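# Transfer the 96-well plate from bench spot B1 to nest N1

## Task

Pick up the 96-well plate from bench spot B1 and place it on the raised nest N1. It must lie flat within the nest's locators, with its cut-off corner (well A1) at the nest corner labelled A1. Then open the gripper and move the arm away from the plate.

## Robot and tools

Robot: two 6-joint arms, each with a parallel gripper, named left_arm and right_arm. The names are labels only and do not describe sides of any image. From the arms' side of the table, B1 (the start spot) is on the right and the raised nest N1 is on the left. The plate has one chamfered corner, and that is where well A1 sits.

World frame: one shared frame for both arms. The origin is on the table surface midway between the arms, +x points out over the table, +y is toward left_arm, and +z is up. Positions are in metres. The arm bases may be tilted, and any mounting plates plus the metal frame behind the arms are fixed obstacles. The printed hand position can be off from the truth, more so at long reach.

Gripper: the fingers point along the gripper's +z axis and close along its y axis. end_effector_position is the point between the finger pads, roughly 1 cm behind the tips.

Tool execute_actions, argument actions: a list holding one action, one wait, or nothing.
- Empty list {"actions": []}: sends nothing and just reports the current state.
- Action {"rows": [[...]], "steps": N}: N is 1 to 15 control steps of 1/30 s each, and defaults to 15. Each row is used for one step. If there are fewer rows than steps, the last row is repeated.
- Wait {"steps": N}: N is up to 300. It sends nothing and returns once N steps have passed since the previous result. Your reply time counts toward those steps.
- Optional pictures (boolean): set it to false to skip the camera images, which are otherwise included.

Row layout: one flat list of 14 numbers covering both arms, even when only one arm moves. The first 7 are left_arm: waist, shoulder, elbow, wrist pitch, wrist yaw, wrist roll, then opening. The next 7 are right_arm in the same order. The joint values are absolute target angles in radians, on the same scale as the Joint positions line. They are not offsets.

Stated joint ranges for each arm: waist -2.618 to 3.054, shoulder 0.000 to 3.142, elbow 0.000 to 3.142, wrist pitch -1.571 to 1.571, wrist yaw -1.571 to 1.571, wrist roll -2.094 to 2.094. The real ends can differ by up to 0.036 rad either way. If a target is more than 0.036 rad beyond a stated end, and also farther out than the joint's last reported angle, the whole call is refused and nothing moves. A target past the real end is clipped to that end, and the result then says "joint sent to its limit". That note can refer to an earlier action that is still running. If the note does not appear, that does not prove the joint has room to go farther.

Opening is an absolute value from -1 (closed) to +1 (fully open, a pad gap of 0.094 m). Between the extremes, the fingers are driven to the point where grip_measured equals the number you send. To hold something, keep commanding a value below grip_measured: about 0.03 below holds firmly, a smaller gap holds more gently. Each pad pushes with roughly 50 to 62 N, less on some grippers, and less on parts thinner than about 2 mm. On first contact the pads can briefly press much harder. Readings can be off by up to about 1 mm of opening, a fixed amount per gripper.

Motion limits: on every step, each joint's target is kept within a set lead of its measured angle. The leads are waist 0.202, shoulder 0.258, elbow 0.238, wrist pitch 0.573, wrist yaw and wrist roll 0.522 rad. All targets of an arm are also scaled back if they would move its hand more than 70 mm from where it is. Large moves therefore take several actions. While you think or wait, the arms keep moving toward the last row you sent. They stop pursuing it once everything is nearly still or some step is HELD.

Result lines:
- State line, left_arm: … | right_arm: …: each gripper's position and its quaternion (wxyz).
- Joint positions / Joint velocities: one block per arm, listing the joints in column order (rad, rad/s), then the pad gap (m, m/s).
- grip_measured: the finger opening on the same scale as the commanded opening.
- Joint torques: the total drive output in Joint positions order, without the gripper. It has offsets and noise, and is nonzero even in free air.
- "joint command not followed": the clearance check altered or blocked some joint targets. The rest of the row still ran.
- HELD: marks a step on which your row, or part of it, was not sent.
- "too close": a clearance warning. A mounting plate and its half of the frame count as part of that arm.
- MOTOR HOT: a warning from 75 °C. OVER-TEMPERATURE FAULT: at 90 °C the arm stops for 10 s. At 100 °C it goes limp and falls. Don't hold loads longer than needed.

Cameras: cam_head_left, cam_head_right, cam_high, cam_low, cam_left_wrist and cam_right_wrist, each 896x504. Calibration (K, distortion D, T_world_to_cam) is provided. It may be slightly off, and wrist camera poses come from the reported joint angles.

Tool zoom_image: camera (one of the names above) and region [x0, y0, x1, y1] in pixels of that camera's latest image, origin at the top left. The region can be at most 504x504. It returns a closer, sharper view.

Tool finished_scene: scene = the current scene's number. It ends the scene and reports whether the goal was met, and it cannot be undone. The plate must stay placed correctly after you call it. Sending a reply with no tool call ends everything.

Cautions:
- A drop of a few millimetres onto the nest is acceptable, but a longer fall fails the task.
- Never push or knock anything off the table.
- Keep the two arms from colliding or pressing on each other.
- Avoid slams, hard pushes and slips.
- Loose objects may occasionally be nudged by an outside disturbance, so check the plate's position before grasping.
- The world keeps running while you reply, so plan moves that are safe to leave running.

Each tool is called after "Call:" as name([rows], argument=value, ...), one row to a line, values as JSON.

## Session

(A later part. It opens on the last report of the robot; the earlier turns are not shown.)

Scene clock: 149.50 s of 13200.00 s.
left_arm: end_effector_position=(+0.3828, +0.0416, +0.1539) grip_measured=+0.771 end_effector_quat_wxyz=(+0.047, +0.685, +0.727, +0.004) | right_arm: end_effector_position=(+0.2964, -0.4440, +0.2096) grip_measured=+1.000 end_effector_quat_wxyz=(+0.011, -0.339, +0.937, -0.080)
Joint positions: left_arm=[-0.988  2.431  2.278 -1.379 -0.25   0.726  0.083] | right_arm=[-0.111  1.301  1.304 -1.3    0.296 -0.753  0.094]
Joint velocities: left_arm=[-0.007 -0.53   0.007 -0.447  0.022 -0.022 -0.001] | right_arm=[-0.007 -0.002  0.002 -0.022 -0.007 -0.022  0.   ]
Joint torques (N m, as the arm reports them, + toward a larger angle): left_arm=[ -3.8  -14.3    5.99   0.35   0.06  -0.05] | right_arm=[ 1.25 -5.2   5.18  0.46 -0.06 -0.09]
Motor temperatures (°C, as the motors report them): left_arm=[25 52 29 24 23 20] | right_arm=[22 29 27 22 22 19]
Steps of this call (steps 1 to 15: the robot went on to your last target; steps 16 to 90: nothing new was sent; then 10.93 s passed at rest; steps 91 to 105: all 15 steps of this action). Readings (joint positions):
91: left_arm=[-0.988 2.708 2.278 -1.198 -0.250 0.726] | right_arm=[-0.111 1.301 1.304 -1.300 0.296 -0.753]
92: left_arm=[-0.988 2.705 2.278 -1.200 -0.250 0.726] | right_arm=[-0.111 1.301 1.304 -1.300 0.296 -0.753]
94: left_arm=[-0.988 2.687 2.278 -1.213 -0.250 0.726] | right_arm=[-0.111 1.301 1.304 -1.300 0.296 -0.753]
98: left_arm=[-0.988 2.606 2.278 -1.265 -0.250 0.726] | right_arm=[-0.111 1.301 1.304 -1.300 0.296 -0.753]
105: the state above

Call:
execute_actions([
  {"rows":[[-0.97,2.38,2.245,-1.435,-0.245,0.74,0.72,-0.1,1.3,1.3,-1.3,0.285,-0.76,1],[-0.94,2.34,2.19,-1.415,-0.245,0.76,0.72,-0.1,1.3,1.3,-1.3,0.285,-0.76,1],[-0.91,2.29,2.12,-1.39,-0.245,0.79,0.72,-0.1,1.3,1.3,-1.3,0.285,-0.76,1],[-0.88,2.245,2.055,-1.365,-0.245,0.815,0.72,-0.1,1.3,1.3,-1.3,0.285,-0.76,1],[-0.85,2.2,1.99,-1.34,-0.245,0.84,0.72,-0.1,1.3,1.3,-1.3,0.285,-0.76,1],[-0.82,2.155,1.925,-1.315,-0.245,0.865,0.72,-0.1,1.3,1.3,-1.3,0.285,-0.76,1],[-0.79,2.11,1.86,-1.29,-0.245,0.89,0.72,-0.1,1.3,1.3,-1.3,0.285,-0.76,1],[-0.76,2.065,1.795,-1.265,-0.245,0.915,0.72,-0.1,1.3,1.3,-1.3,0.285,-0.76,1],[-0.73,2.02,1.73,-1.24,-0.245,0.94,0.72,-0.1,1.3,1.3,-1.3,0.285,-0.76,1],[-0.70,1.975,1.665,-1.215,-0.245,0.965,0.72,-0.1,1.3,1.3,-1.3,0.285,-0.76,1],[-0.67,1.93,1.6,-1.19,-0.245,0.99,0.72,-0.1,1.3,1.3,-1.3,0.285,-0.76,1],[-0.64,1.885,1.535,-1.165,-0.245,1.015,0.72,-0.1,1.3,1.3,-1.3,0.285,-0.76,1],[-0.61,1.84,1.47,-1.14,-0.245,1.04,0.72,-0.1,1.3,1.3,-1.3,0.285,-0.76,1],[-0.58,1.8,1.41,-1.115,-0.245,1.065,0.72,-0.1,1.3,1.3,-1.3,0.285,-0.76,1],[-0.56,1.775,1.375,-1.1,-0.245,1.08,0.72,-0.1,1.3,1.3,-1.3,0.285,-0.76,1]],"steps":15},
], pictures=false)

Call:
execute_actions([
  {"steps":30},
])

Scene clock: 162.47 s of 13200.00 s.
left_arm: end_effector_position=(+0.3510, +0.2703, +0.1373) grip_measured=+0.771 end_effector_quat_wxyz=(-0.021, +0.634, +0.773, +0.002) | right_arm: end_effector_position=(+0.2964, -0.4440, +0.2096) grip_measured=+1.000 end_effector_quat_wxyz=(+0.011, -0.339, +0.937, -0.080)
Joint positions: left_arm=[-0.574  1.843  1.469 -1.192 -0.258  0.981  0.083] | right_arm=[-0.111  1.301  1.304 -1.3    0.296 -0.753  0.094]
Joint velocities: left_arm=[ 0.672 -1.184 -1.502  0.388 -0.051  0.52  -0.   ] | right_arm=[ 0.002  0.012 -0.007  0.022  0.007  0.037  0.   ]
Joint torques (N m, as the arm reports them, + toward a larger angle): left_arm=[ -5.07 -10.03   5.24   0.51   0.2    0.1 ] | right_arm=[ 1.21 -5.13  5.14  0.46 -0.02 -0.07]
Motor temperatures (°C, as the motors report them): left_arm=[25 49 29 24 23 20] | right_arm=[22 29 27 22 22 19]
Steps of this call (steps 1 to 30: the robot went on to your last target; steps 31 to 90: nothing new was sent; then 9.47 s passed at rest; steps 91 to 105: all 15 steps of this action). Readings (joint positions):
91: left_arm=[-0.986 2.406 2.274 -1.438 -0.250 0.727] | right_arm=[-0.111 1.301 1.304 -1.300 0.296 -0.753]
92: left_arm=[-0.982 2.397 2.253 -1.429 -0.250 0.731] | right_arm=[-0.111 1.301 1.304 -1.300 0.296 -0.753]
94: left_arm=[-0.959 2.347 2.156 -1.398 -0.246 0.754] | right_arm=[-0.111 1.301 1.304 -1.300 0.296 -0.753]
98: left_arm=[-0.835 2.183 1.898 -1.338 -0.244 0.826] | right_arm=[-0.111 1.301 1.304 -1.300 0.296 -0.753]
105: the state above

Scene clock: 163.47 s of 13200.00 s.
left_arm: end_effector_position=(+0.3498, +0.2796, +0.1333) grip_measured=+0.771 end_effector_quat_wxyz=(-0.001, +0.655, +0.755, +0.011) | right_arm: end_effector_position=(+0.2964, -0.4440, +0.2096) grip_measured=+1.000 end_effector_quat_wxyz=(+0.011, -0.339, +0.937, -0.080)
Joint positions: left_arm=[-0.549  1.783  1.383 -1.112 -0.262  1.073  0.083] | right_arm=[-0.111  1.301  1.304 -1.3    0.296 -0.753  0.094]
Joint velocities: left_arm=[-0.002 -0.007 -0.012  0.11  -0.037 -0.022 -0.   ] | right_arm=[-0.002 -0.007  0.002  0.007 -0.037 -0.022  0.   ]
Joint torques (N m, as the arm reports them, + toward a larger angle): left_arm=[ -3.19 -10.66   4.69   0.42   0.18   0.09] | right_arm=[ 1.23 -5.11  5.21  0.49 -0.04 -0.11]
Motor temperatures (°C, as the motors report them): left_arm=[25 48 29 24 23 20] | right_arm=[22 29 27 22 22 19]
Steps of this call (steps 1 to 30: the robot went on to your last target). Readings (joint positions):
1: left_arm=[-0.553 1.810 1.428 -1.186 -0.260 0.999] | right_arm=[-0.111 1.301 1.304 -1.300 0.296 -0.753]
2: left_arm=[-0.541 1.792 1.403 -1.185 -0.263 1.014] | right_arm=[-0.111 1.301 1.304 -1.300 0.296 -0.753]
4: left_arm=[-0.537 1.783 1.387 -1.174 -0.264 1.036] | right_arm=[-0.111 1.301 1.304 -1.300 0.296 -0.753]
8: left_arm=[-0.548 1.783 1.383 -1.137 -0.262 1.058] | right_arm=[-0.111 1.301 1.304 -1.300 0.296 -0.753]
30: the state above
All arms were judged still, so your last target was given up. Only a new action makes them travel on or press farther. Fingers that are still opening or closing keep moving.
camera_calibration (this result's frames):
cam_left_wrist: T_world_to_cam=[[-0.999855, 0.0169702, -0.0015002, 0.346746], [0.0128713, 0.810163, 0.586063, -0.268926], [0.011161, 0.585959, -0.810264, 0.0298137], [0, 0, 0, 1]] pos_world=[0.349824, 0.19452, 0.182285]
cam_right_wrist: T_world_to_cam=[[0.583571, -0.796503, 0.1582, -0.561543], [-0.651047, -0.342457, 0.677393, -0.0867653], [-0.485368, -0.498303, -0.718409, 0.186698], [0, 0, 0, 1]] pos_world=[0.361829, -0.383952, 0.281736]

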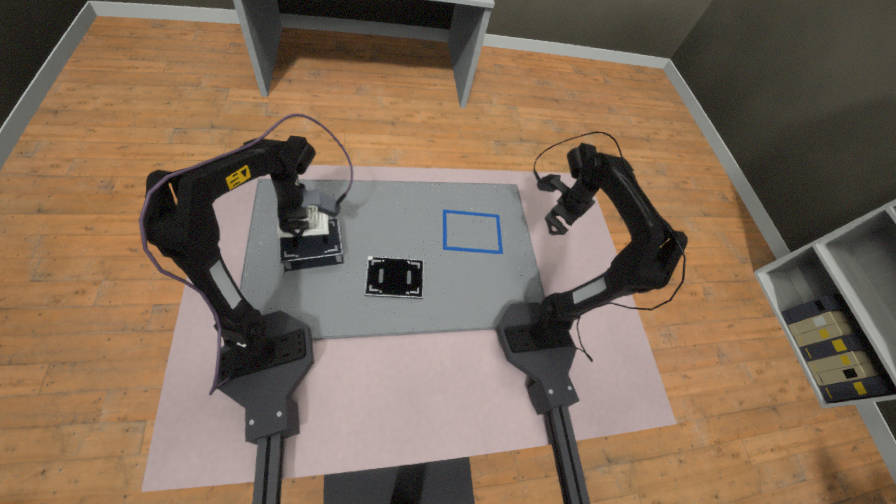

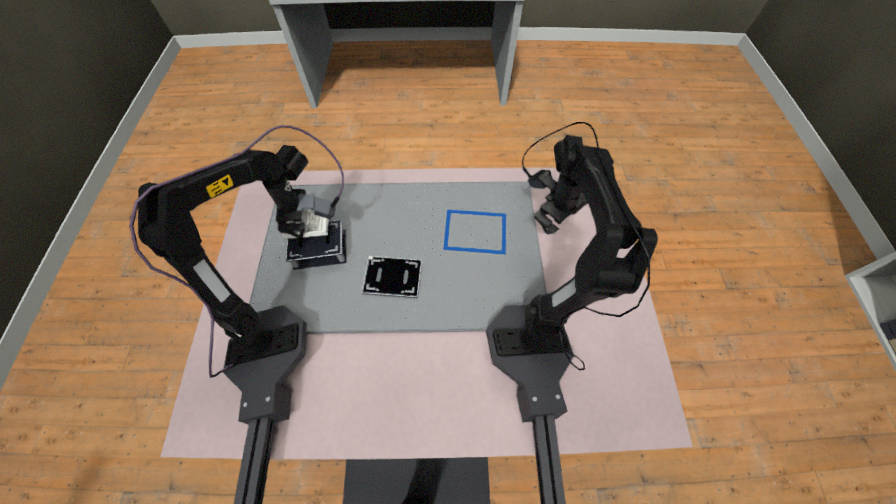

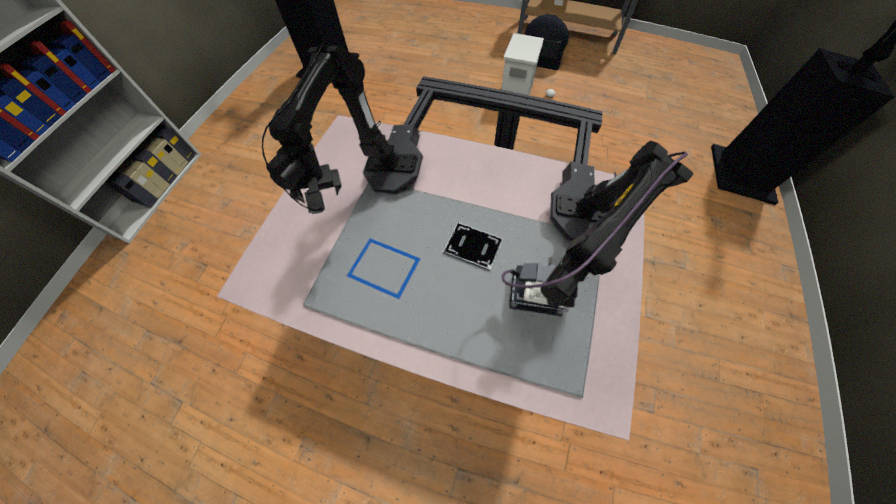

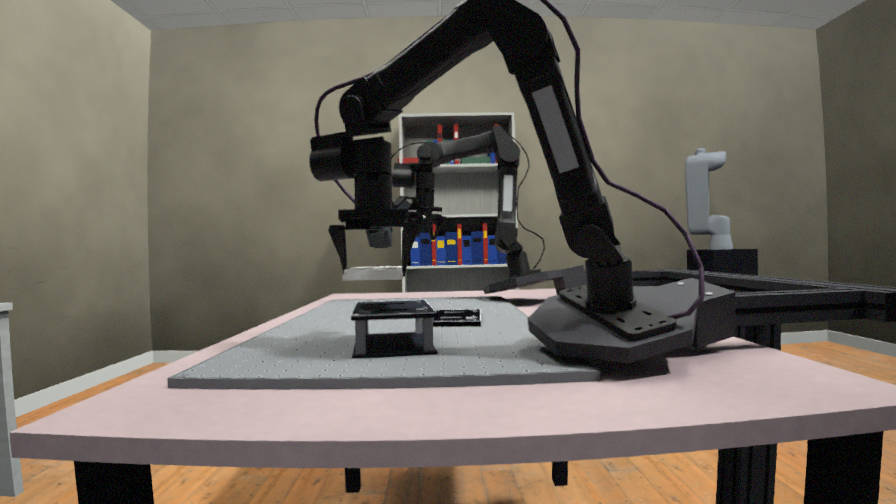

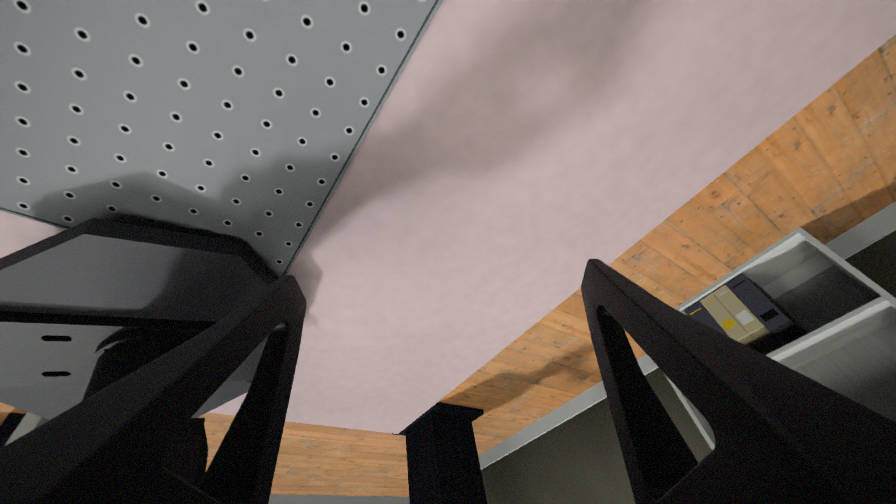

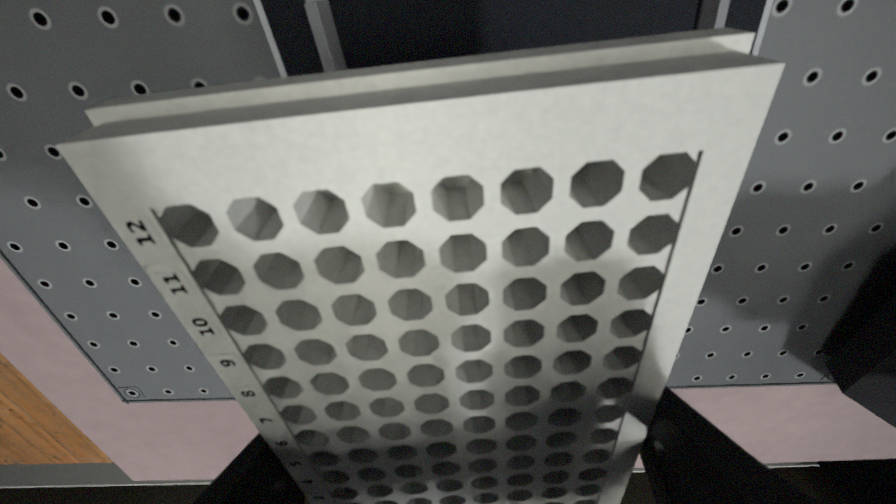

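Call:
execute_actions([
  {"rows":[[-0.565,1.77,1.36,-1.09,-0.235,1.07,0.72,-0.1,1.3,1.3,-1.3,0.285,-0.76,1],[-0.57,1.766,1.345,-1.075,-0.235,1.06,0.72,-0.1,1.3,1.3,-1.3,0.285,-0.76,1],[-0.575,1.763,1.33,-1.06,-0.235,1.05,0.72,-0.1,1.3,1.3,-1.3,0.285,-0.76,1],[-0.58,1.76,1.315,-1.045,-0.235,1.04,0.72,-0.1,1.3,1.3,-1.3,0.285,-0.76,1],[-0.585,1.757,1.3,-1.03,-0.235,1.04,0.72,-0.1,1.3,1.3,-1.3,0.285,-0.76,1],[-0.59,1.754,1.285,-1.02,-0.235,1.04,0.72,-0.1,1.3,1.3,-1.3,0.285,-0.76,1],[-0.595,1.751,1.27,-1.01,-0.235,1.04,0.72,-0.1,1.3,1.3,-1.3,0.285,-0.76,1],[-0.6,1.748,1.255,-1.0,-0.235,1.04,0.72,-0.1,1.3,1.3,-1.3,0.285,-0.76,1],[-0.605,1.745,1.24,-0.99,-0.235,1.04,0.72,-0.1,1.3,1.3,-1.3,0.285,-0.76,1],[-0.608,1.742,1.227,-0.99,-0.235,1.04,0.72,-0.1,1.3,1.3,-1.3,0.285,-0.76,1]],"steps":15},
], pictures=false)

Call:
execute_actions([
  {"steps":15},
])

Call:
zoom_image(camera="cam_low", region=[320,230,480,330])

Scene clock: 177.27 s of 13200.00 s.
left_arm: end_effector_position=(+0.3198, +0.2636, +0.1041) grip_measured=+0.771 end_effector_quat_wxyz=(-0.016, +0.669, +0.743, -0.001) | right_arm: end_effector_position=(+0.2964, -0.4440, +0.2096) grip_measured=+1.000 end_effector_quat_wxyz=(+0.011, -0.339, +0.937, -0.080)
Joint positions: left_arm=[-0.599  1.775  1.232 -1.019 -0.251  1.048  0.083] | right_arm=[-0.111  1.301  1.304 -1.3    0.296 -0.753  0.094]
Joint velocities: left_arm=[ 0.002 -0.046 -0.007  0.081 -0.051 -0.037  0.   ] | right_arm=[ 0.007 -0.012 -0.002 -0.022 -0.022 -0.051  0.   ]
Joint torques (N m, as the arm reports them, + toward a larger angle): left_arm=[ -2.98 -12.06   4.56   0.37   0.18  -0.08] | right_arm=[ 1.15 -5.18  5.14  0.48 -0.03 -0.1 ]
Motor temperatures (°C, as the motors report them): left_arm=[24 44 28 24 23 20] | right_arm=[22 29 27 22 22 19]
Steps of this call (steps 1 to 90: nothing new was sent; then 10.30 s passed at rest; steps 91 to 105: all 15 steps of this action). Readings (joint positions):
91: left_arm=[-0.549 1.783 1.381 -1.110 -0.261 1.074] | right_arm=[-0.111 1.301 1.304 -1.300 0.296 -0.753]
92: left_arm=[-0.550 1.783 1.376 -1.104 -0.260 1.072] | right_arm=[-0.111 1.301 1.304 -1.300 0.296 -0.753]
94: left_arm=[-0.556 1.783 1.355 -1.086 -0.259 1.065] | right_arm=[-0.111 1.301 1.304 -1.300 0.296 -0.753]
98: left_arm=[-0.578 1.783 1.291 -1.047 -0.256 1.053] | right_arm=[-0.111 1.301 1.304 -1.300 0.296 -0.753]
105: the state above

Scene clock: 177.77 s of 13200.00 s.
left_arm: end_effector_position=(+0.3244, +0.2622, +0.1062) grip_measured=+0.771 end_effector_quat_wxyz=(-0.004, +0.666, +0.746, +0.003) | right_arm: end_effector_position=(+0.2964, -0.4440, +0.2096) grip_measured=+1.000 end_effector_quat_wxyz=(+0.011, -0.339, +0.937, -0.080)
Joint positions: left_arm=[-0.599  1.767  1.232 -1.002 -0.251  1.046  0.083] | right_arm=[-0.111  1.301  1.304 -1.3    0.296 -0.753  0.094]
Joint velocities: left_arm=[0.017 0.012 0.002 0.022 0.051 0.066 0.001] | right_arm=[-0.012  0.002 -0.012  0.022 -0.037  0.051  0.   ]
Joint torques (N m, as the arm reports them, + toward a larger angle): left_arm=[ -3.   -11.62   4.66   0.42   0.18  -0.05] | right_arm=[ 1.21 -5.15  5.2   0.48 -0.05 -0.09]
Motor temperatures (°C, as the motors report them): left_arm=[24 44 28 24 23 20] | right_arm=[22 29 27 22 22 19]
Steps of this call (steps 1 to 15: the robot went on to your last target). Readings (joint positions):
1: left_arm=[-0.599 1.773 1.232 -1.015 -0.251 1.048] | right_arm=[-0.111 1.301 1.304 -1.300 0.296 -0.753]
2: left_arm=[-0.599 1.771 1.232 -1.012 -0.251 1.047] | right_arm=[-0.111 1.301 1.304 -1.300 0.296 -0.753]
4: left_arm=[-0.599 1.768 1.232 -1.007 -0.251 1.047] | right_arm=[-0.111 1.301 1.304 -1.300 0.296 -0.753]
8: left_arm=[-0.599 1.767 1.232 -1.004 -0.251 1.047] | right_arm=[-0.111 1.301 1.304 -1.300 0.296 -0.753]
15: the state above
camera_calibration (this result's frames):
cam_left_wrist: T_world_to_cam=[[-0.998899, 0.0445139, 0.0148104, 0.312293], [0.0448577, 0.813867, 0.579317, -0.249283], [0.013734, 0.579343, -0.814968, 0.0197045], [0, 0, 0, 1]] pos_world=[0.322861, 0.177566, 0.155847]
cam_right_wrist: T_world_to_cam=[[0.583571, -0.796503, 0.1582, -0.561543], [-0.651047, -0.342457, 0.677393, -0.0867653], [-0.485368, -0.498303, -0.718409, 0.186698], [0, 0, 0, 1]] pos_world=[0.361829, -0.383952, 0.281736]

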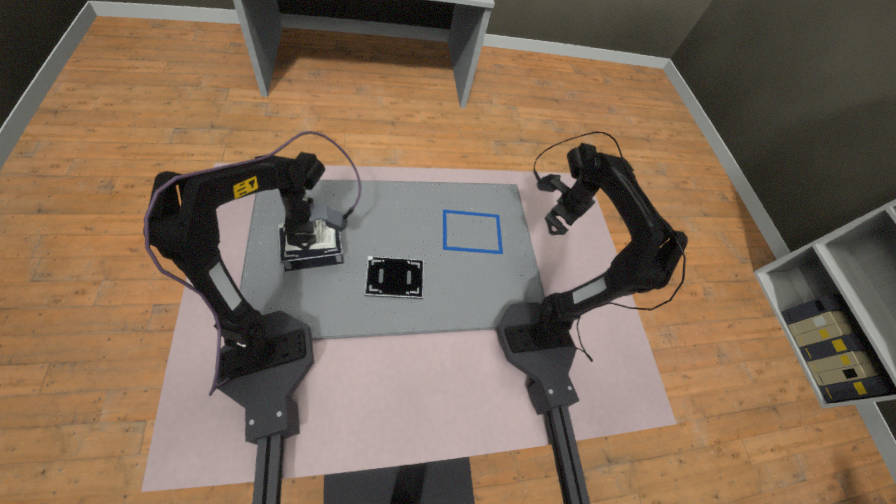

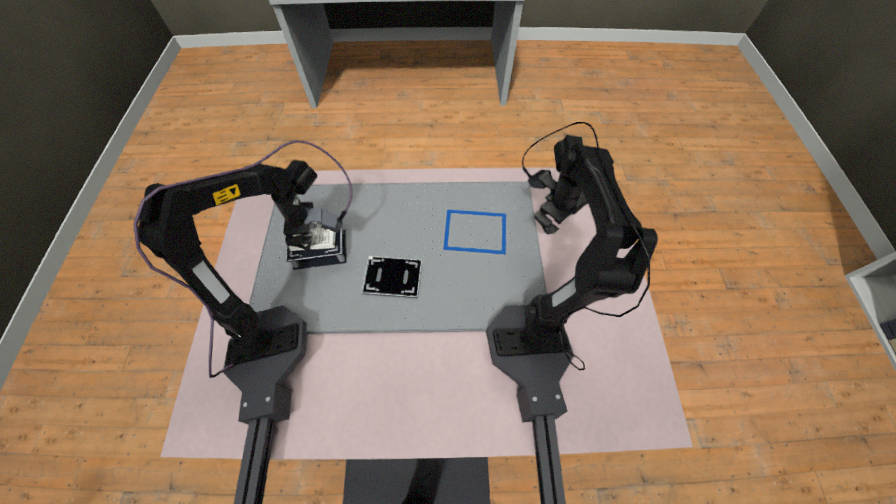

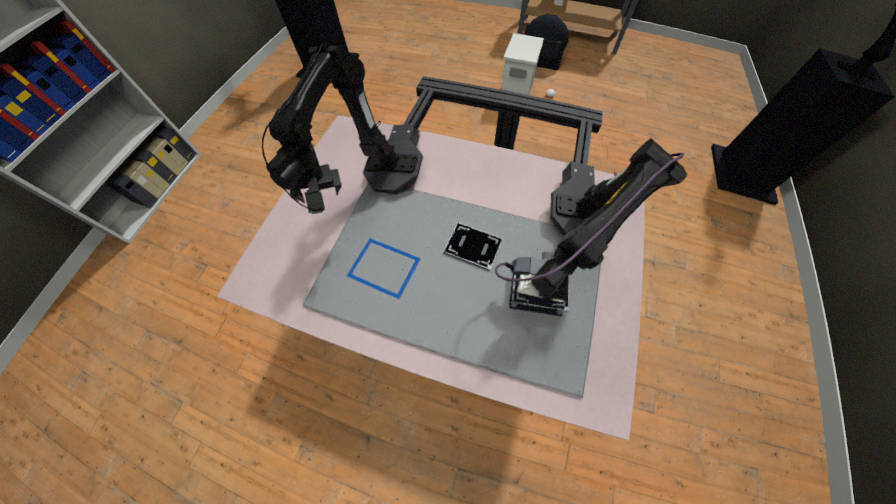

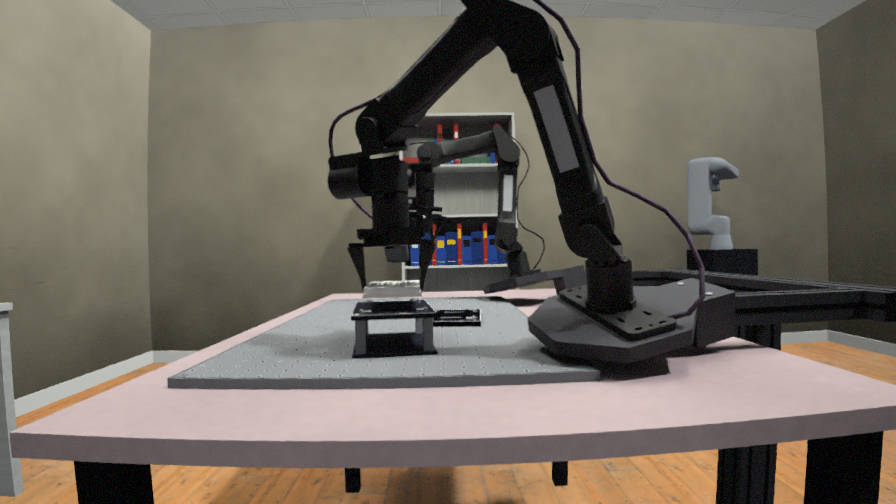

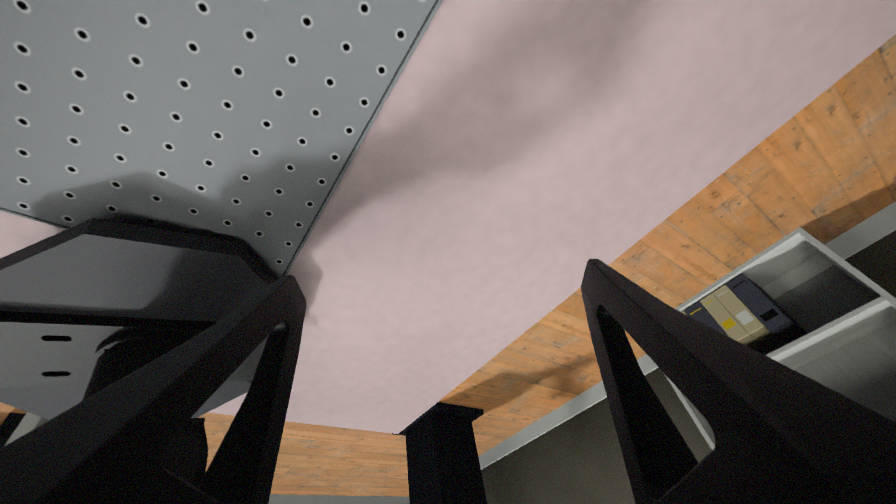

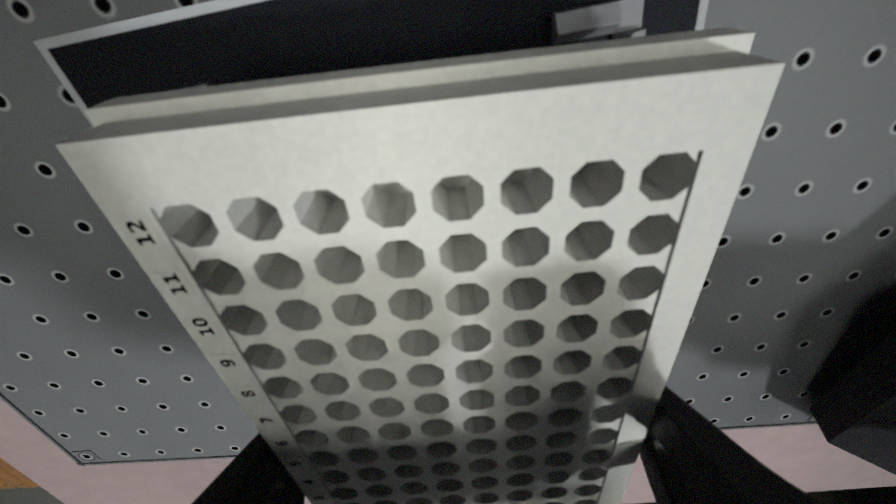

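Region (320, 230, 480, 330) of cam_low's 896x504 image, scaled by 3.150, with more detail than that image has; it fills the top 315 rows of this view, and the rest is white.

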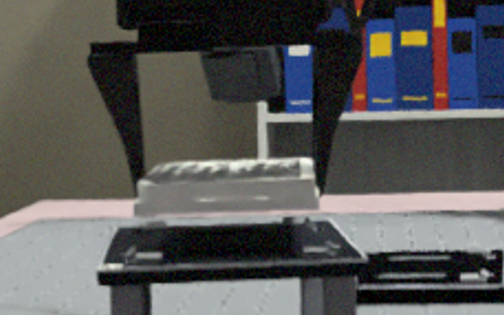

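Call:
execute_actions([
  {"rows":[[-0.585,1.77,1.227,-0.985,-0.235,1.02,0.72,-0.1,1.3,1.3,-1.3,0.285,-0.76,1],[-0.578,1.78,1.227,-0.975,-0.235,1.01,0.72,-0.1,1.3,1.3,-1.3,0.285,-0.76,1],[-0.57,1.79,1.227,-0.965,-0.235,1.002,0.72,-0.1,1.3,1.3,-1.3,0.285,-0.76,1],[-0.563,1.797,1.227,-0.96,-0.235,1.002,0.72,-0.1,1.3,1.3,-1.3,0.285,-0.76,1]],"steps":15},
], pictures=false)

Call:
execute_actions([
  {"steps":10},
])

Call:
zoom_image(camera="cam_low", region=[320,230,480,330])

Scene clock: 188.80 s of 13200.00 s.
left_arm: end_effector_position=(+0.3314, +0.2701, +0.0962) grip_measured=+0.771 end_effector_quat_wxyz=(-0.006, +0.637, +0.771, +0.002) | right_arm: end_effector_position=(+0.2964, -0.4440, +0.2096) grip_measured=+1.000 end_effector_quat_wxyz=(+0.011, -0.339, +0.937, -0.080)
Joint positions: left_arm=[-0.561  1.791  1.232 -0.973 -0.249  1.01   0.083] | right_arm=[-0.111  1.301  1.304 -1.3    0.296 -0.753  0.094]
Joint velocities: left_arm=[-0.012  0.022  0.002  0.022 -0.007  0.022 -0.   ] | right_arm=[ 0.007 -0.022 -0.012  0.007  0.022 -0.081  0.   ]
Joint torques (N m, as the arm reports them, + toward a larger angle): left_arm=[-2.5  -9.13  4.58  0.43  0.18 -0.05] | right_arm=[ 1.18 -5.14  5.21  0.47 -0.03 -0.08]
Motor temperatures (°C, as the motors report them): left_arm=[24 42 28 24 23 20] | right_arm=[22 29 27 21 22 19]
Steps of this call (steps 1 to 15: the robot went on to your last target; steps 16 to 90: nothing new was sent; then 7.53 s passed at rest; steps 91 to 105: all 15 steps of this action). Readings (joint positions):
91: left_arm=[-0.598 1.767 1.232 -1.001 -0.250 1.043] | right_arm=[-0.111 1.301 1.304 -1.300 0.296 -0.753]
92: left_arm=[-0.595 1.767 1.232 -1.000 -0.250 1.038] | right_arm=[-0.111 1.301 1.304 -1.300 0.296 -0.753]
94: left_arm=[-0.583 1.771 1.232 -0.991 -0.249 1.028] | right_arm=[-0.111 1.301 1.304 -1.300 0.296 -0.753]
98: left_arm=[-0.562 1.788 1.232 -0.978 -0.249 1.016] | right_arm=[-0.111 1.301 1.304 -1.300 0.296 -0.753]
105: the state above

Scene clock: 189.13 s of 13200.00 s.
left_arm: end_effector_position=(+0.3317, +0.2700, +0.0962) grip_measured=+0.771 end_effector_quat_wxyz=(-0.006, +0.637, +0.771, +0.002) | right_arm: end_effector_position=(+0.2964, -0.4440, +0.2096) grip_measured=+1.000 end_effector_quat_wxyz=(+0.011, -0.339, +0.937, -0.080)
Joint positions: left_arm=[-0.561  1.791  1.232 -0.972 -0.249  1.008  0.083] | right_arm=[-0.111  1.301  1.304 -1.3    0.296 -0.753  0.094]
Joint velocities: left_arm=[ 0.002 -0.002  0.012 -0.022 -0.037 -0.037  0.   ] | right_arm=[-0.007  0.007 -0.032 -0.051 -0.066  0.007  0.   ]
Joint torques (N m, as the arm reports them, + toward a larger angle): left_arm=[-2.45 -9.27  4.64  0.4   0.16 -0.07] | right_arm=[ 1.13 -5.17  5.17  0.47 -0.02 -0.08]
Motor temperatures (°C, as the motors report them): left_arm=[24 42 28 24 23 20] | right_arm=[22 29 27 21 22 19]
Steps of this call (steps 1 to 10: the robot went on to your last target). Readings (joint positions):
1: left_arm=[-0.561 1.791 1.232 -0.973 -0.249 1.010] | right_arm=[-0.111 1.301 1.304 -1.300 0.296 -0.753]
2: left_arm=[-0.561 1.791 1.232 -0.972 -0.249 1.009] | right_arm=[-0.111 1.301 1.304 -1.300 0.296 -0.753]
4: left_arm=[-0.561 1.791 1.232 -0.972 -0.249 1.009] | right_arm=[-0.111 1.301 1.304 -1.300 0.296 -0.753]
8: left_arm=[-0.561 1.791 1.232 -0.972 -0.249 1.008] | right_arm=[-0.111 1.301 1.304 -1.300 0.296 -0.753]
10: the state above
camera_calibration (this result's frames):
cam_left_wrist: T_world_to_cam=[[-0.999347, -0.0317187, 0.0173332, 0.3399], [-0.0157702, 0.814097, 0.580515, -0.230245], [-0.032524, 0.579862, -0.814065, 0.0220878], [0, 0, 0, 1]] pos_world=[0.336765, 0.185415, 0.14575]
cam_right_wrist: T_world_to_cam=[[0.583571, -0.796503, 0.1582, -0.561543], [-0.651047, -0.342457, 0.677393, -0.0867653], [-0.485368, -0.498303, -0.718409, 0.186698], [0, 0, 0, 1]] pos_world=[0.361829, -0.383952, 0.281736]

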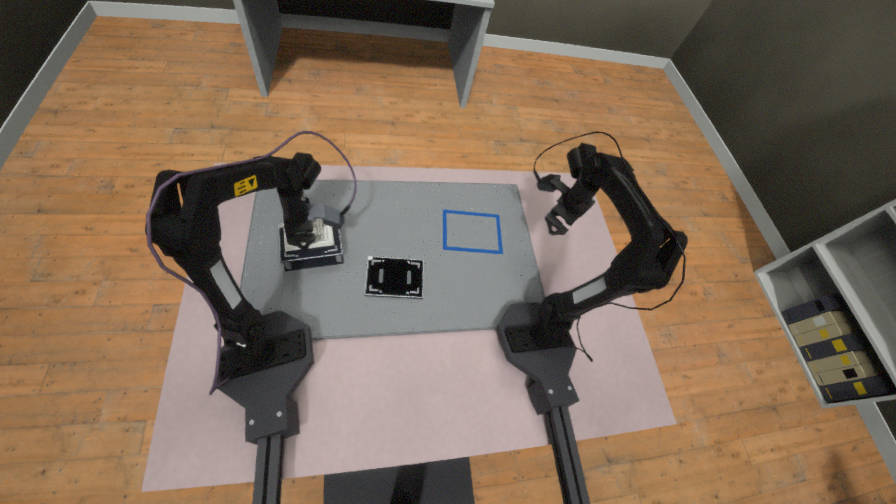

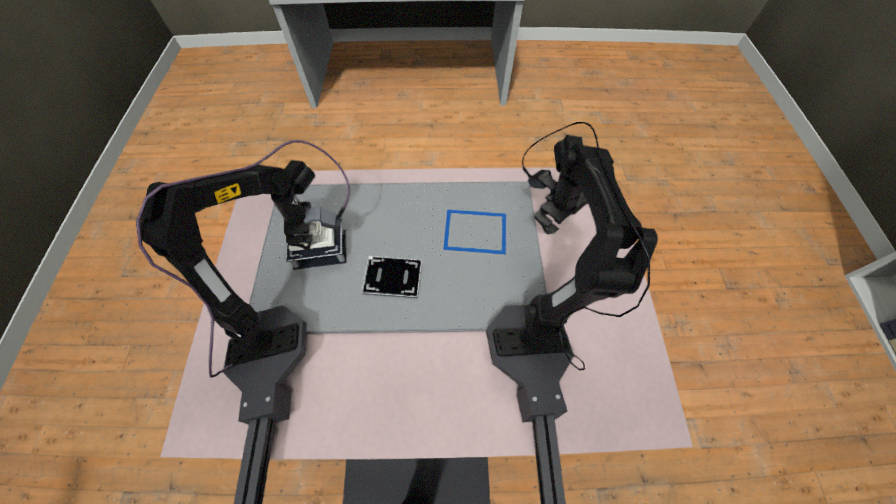

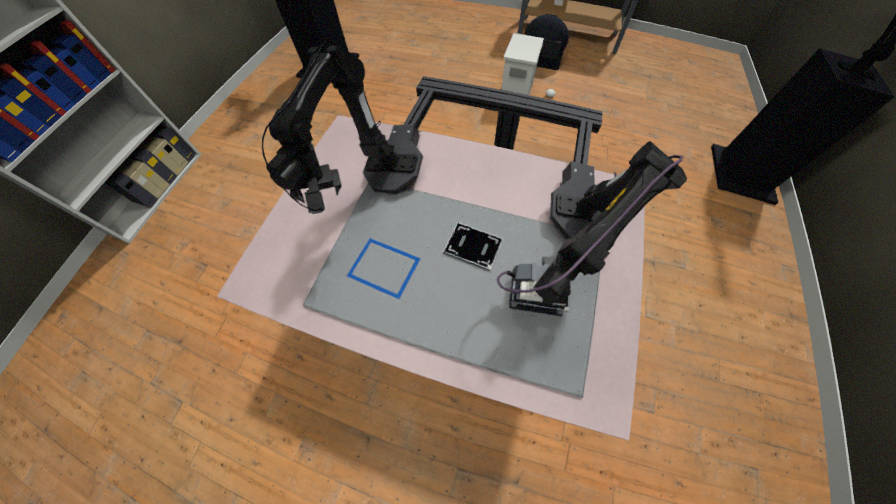

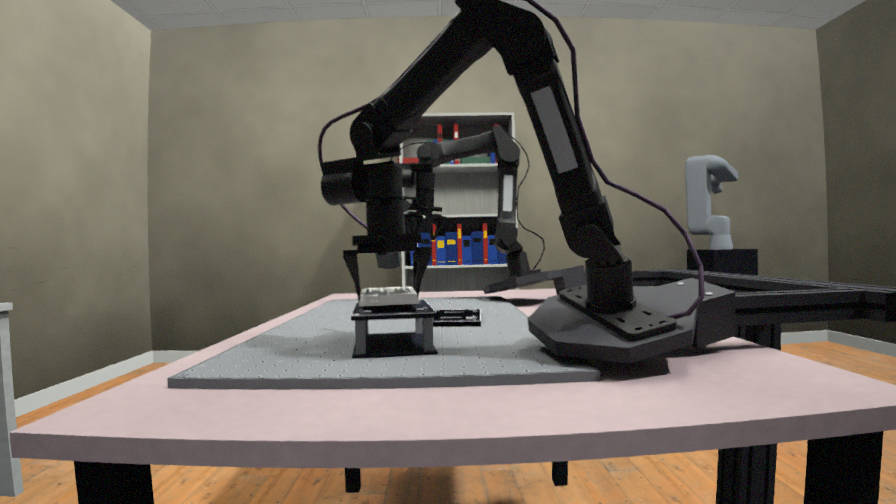

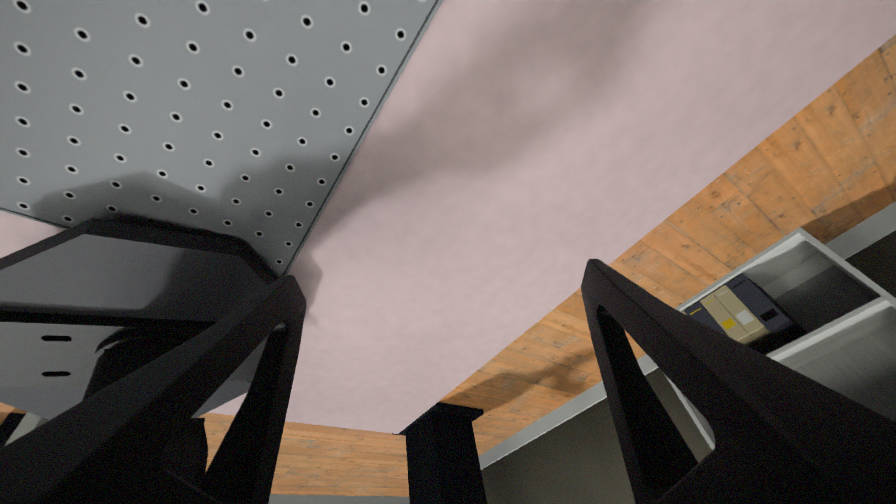

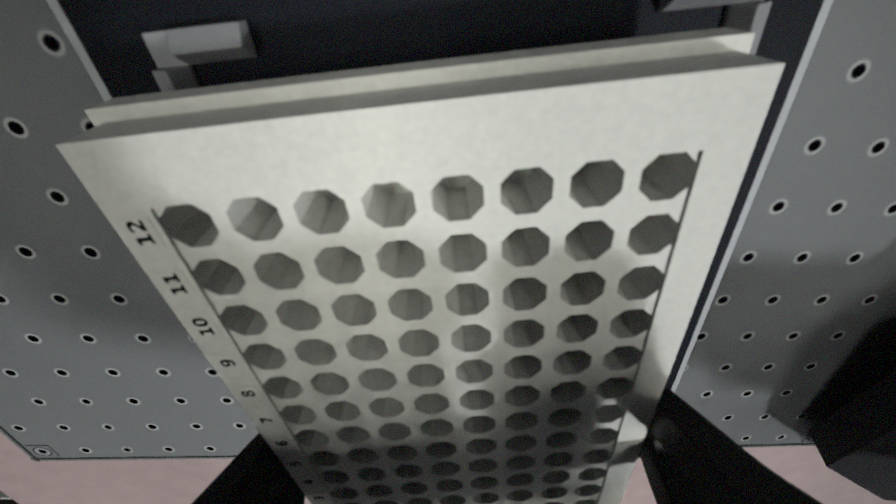

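Region (320, 230, 480, 330) of cam_low's 896x504 image, scaled by 3.150, with more detail than that image has; it fills the top 315 rows of this view, and the rest is white.

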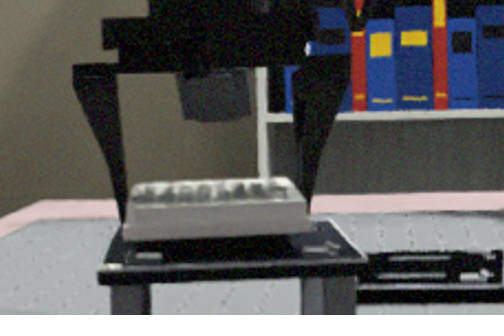

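Call:
execute_actions([
  {"rows":[[-0.57,1.79,1.22,-0.955,-0.235,0.995,0.72,-0.1,1.3,1.3,-1.3,0.285,-0.76,1],[-0.574,1.79,1.212,-0.945,-0.235,0.995,0.72,-0.1,1.3,1.3,-1.3,0.285,-0.76,1],[-0.578,1.79,1.205,-0.938,-0.235,0.995,0.72,-0.1,1.3,1.3,-1.3,0.285,-0.76,1],[-0.578,1.79,1.198,-0.935,-0.235,0.995,0.72,-0.1,1.3,1.3,-1.3,0.285,-0.76,1]],"steps":15},
], pictures=false)

Call:
execute_actions([
  {"steps":10},
])

Call:
zoom_image(camera="cam_low", region=[320,230,480,330])

Scene clock: 201.37 s of 13200.00 s.
left_arm: end_effector_position=(+0.3285, +0.2683, +0.0910) grip_measured=+0.771 end_effector_quat_wxyz=(-0.006, +0.636, +0.772, +0.002) | right_arm: end_effector_position=(+0.2964, -0.4440, +0.2096) grip_measured=+1.000 end_effector_quat_wxyz=(+0.011, -0.339, +0.937, -0.080)
Joint positions: left_arm=[-0.566  1.791  1.207 -0.949 -0.249  1.001  0.083] | right_arm=[-0.111  1.301  1.304 -1.3    0.296 -0.753  0.094]
Joint velocities: left_arm=[-0.012 -0.022  0.002  0.022  0.022  0.022 -0.001] | right_arm=[-0.007  0.007  0.002 -0.022 -0.037  0.037  0.   ]
Joint torques (N m, as the arm reports them, + toward a larger angle): left_arm=[-3.32 -9.76  4.24  0.36  0.17 -0.03] | right_arm=[ 1.24 -5.26  5.13  0.5  -0.04 -0.08]
Motor temperatures (°C, as the motors report them): left_arm=[24 40 28 24 23 20] | right_arm=[22 29 27 21 22 19]
Steps of this call (steps 1 to 15: the robot went on to your last target; steps 16 to 90: nothing new was sent; then 8.73 s passed at rest; steps 91 to 105: all 15 steps of this action). Readings (joint positions):
91: left_arm=[-0.561 1.791 1.232 -0.972 -0.249 1.007] | right_arm=[-0.111 1.301 1.304 -1.300 0.296 -0.753]
92: left_arm=[-0.561 1.791 1.231 -0.969 -0.249 1.006] | right_arm=[-0.111 1.301 1.304 -1.300 0.296 -0.753]
94: left_arm=[-0.562 1.791 1.224 -0.959 -0.249 1.004] | right_arm=[-0.111 1.301 1.304 -1.300 0.296 -0.753]
98: left_arm=[-0.565 1.791 1.208 -0.953 -0.249 1.002] | right_arm=[-0.111 1.301 1.304 -1.300 0.296 -0.753]
105: the state above

Scene clock: 201.70 s of 13200.00 s.
left_arm: end_effector_position=(+0.3288, +0.2681, +0.0910) grip_measured=+0.771 end_effector_quat_wxyz=(-0.005, +0.636, +0.772, +0.003) | right_arm: end_effector_position=(+0.2964, -0.4440, +0.2096) grip_measured=+1.000 end_effector_quat_wxyz=(+0.011, -0.339, +0.937, -0.080)
Joint positions: left_arm=[-0.566  1.791  1.207 -0.947 -0.249  1.001  0.083] | right_arm=[-0.111  1.301  1.304 -1.3    0.296 -0.753  0.094]
Joint velocities: left_arm=[-0.017 -0.012 -0.037  0.051 -0.022 -0.081  0.001] | right_arm=[-0.002 -0.002 -0.002 -0.051 -0.066 -0.022  0.   ]
Joint torques (N m, as the arm reports them, + toward a larger angle): left_arm=[-3.3  -9.76  4.32  0.4   0.16 -0.05] | right_arm=[ 1.2  -5.07  5.16  0.49 -0.04 -0.08]
Motor temperatures (°C, as the motors report them): left_arm=[24 40 28 24 23 20] | right_arm=[22 29 27 21 22 19]
Steps of this call (steps 1 to 10: the robot went on to your last target). Readings (joint positions):
1: left_arm=[-0.566 1.791 1.207 -0.948 -0.249 1.001] | right_arm=[-0.111 1.301 1.304 -1.300 0.296 -0.753]
2: left_arm=[-0.566 1.791 1.207 -0.948 -0.249 1.001] | right_arm=[-0.111 1.301 1.304 -1.300 0.296 -0.753]
4: left_arm=[-0.566 1.791 1.207 -0.948 -0.249 1.001] | right_arm=[-0.111 1.301 1.304 -1.300 0.296 -0.753]
8: left_arm=[-0.566 1.791 1.207 -0.947 -0.249 1.001] | right_arm=[-0.111 1.301 1.304 -1.300 0.296 -0.753]
10: the state above
camera_calibration (this result's frames):
cam_left_wrist: T_world_to_cam=[[-0.999273, -0.0346036, 0.015998, 0.33793], [-0.0189192, 0.814454, 0.57992, -0.224725], [-0.033097, 0.579196, -0.814516, 0.0192654], [0, 0, 0, 1]] pos_world=[0.33407, 0.183564, 0.140608]
cam_right_wrist: T_world_to_cam=[[0.583571, -0.796503, 0.1582, -0.561543], [-0.651047, -0.342457, 0.677393, -0.0867653], [-0.485368, -0.498303, -0.718409, 0.186698], [0, 0, 0, 1]] pos_world=[0.361829, -0.383952, 0.281736]

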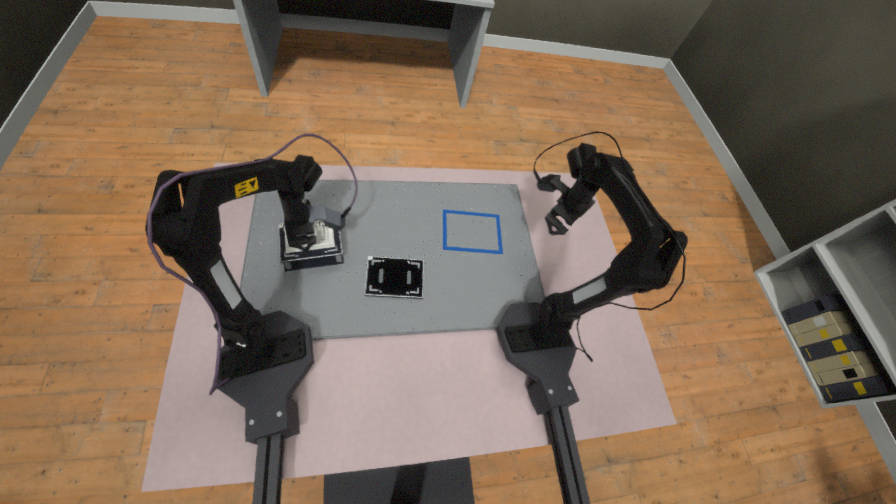

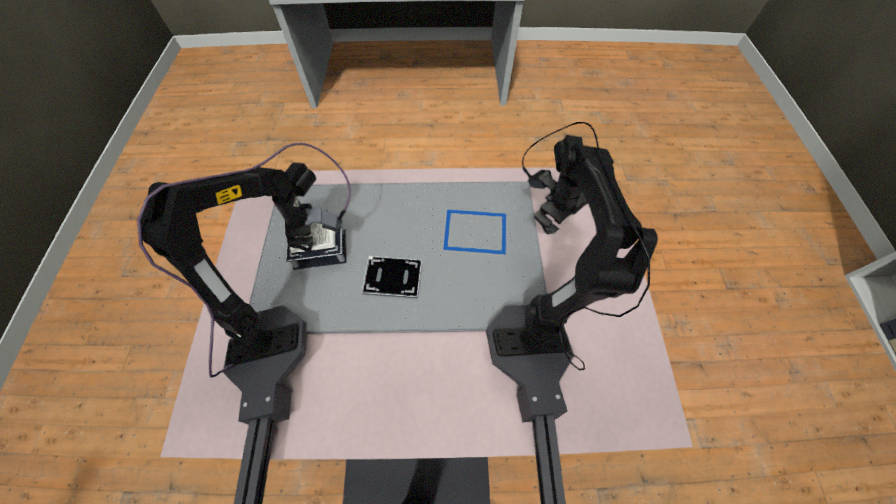

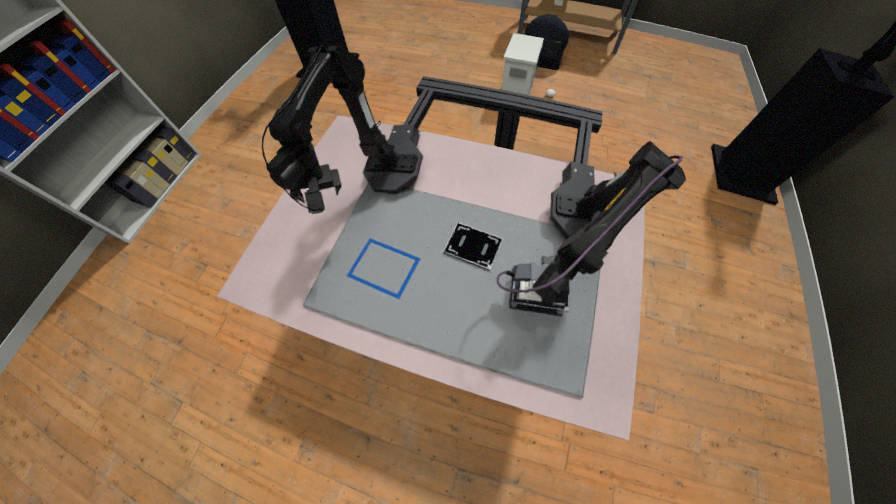

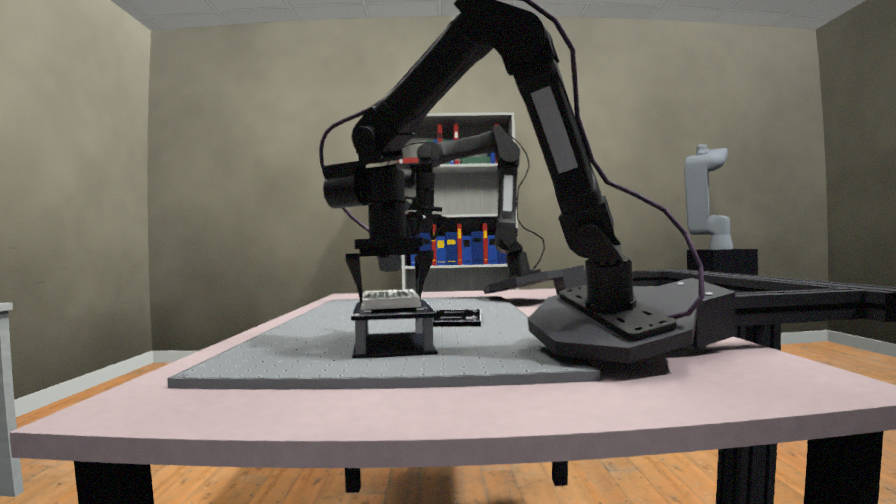

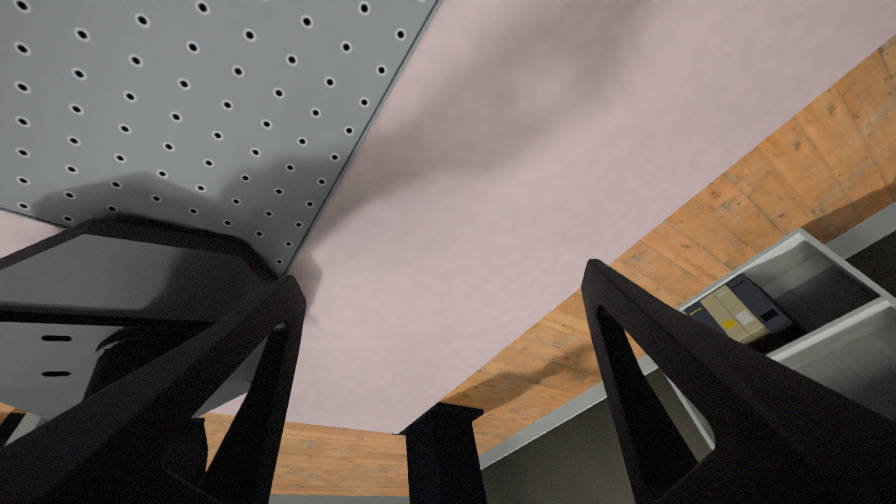

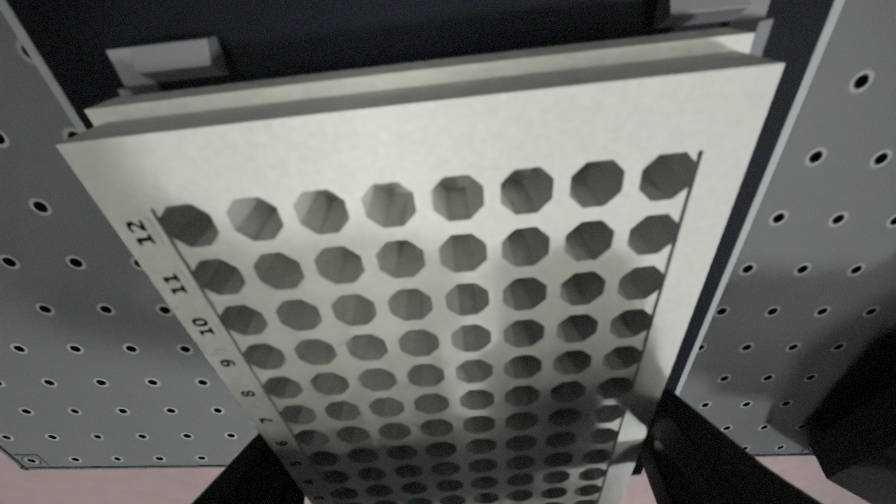

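Region (320, 230, 480, 330) of cam_low's 896x504 image, scaled by 3.150, with more detail than that image has; it fills the top 315 rows of this view, and the rest is white.

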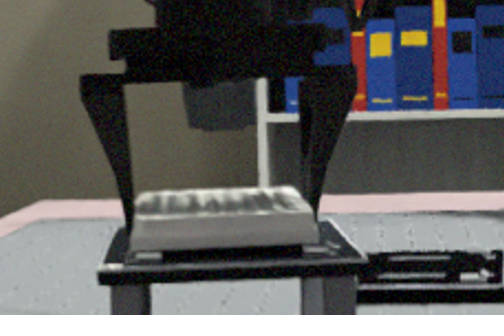

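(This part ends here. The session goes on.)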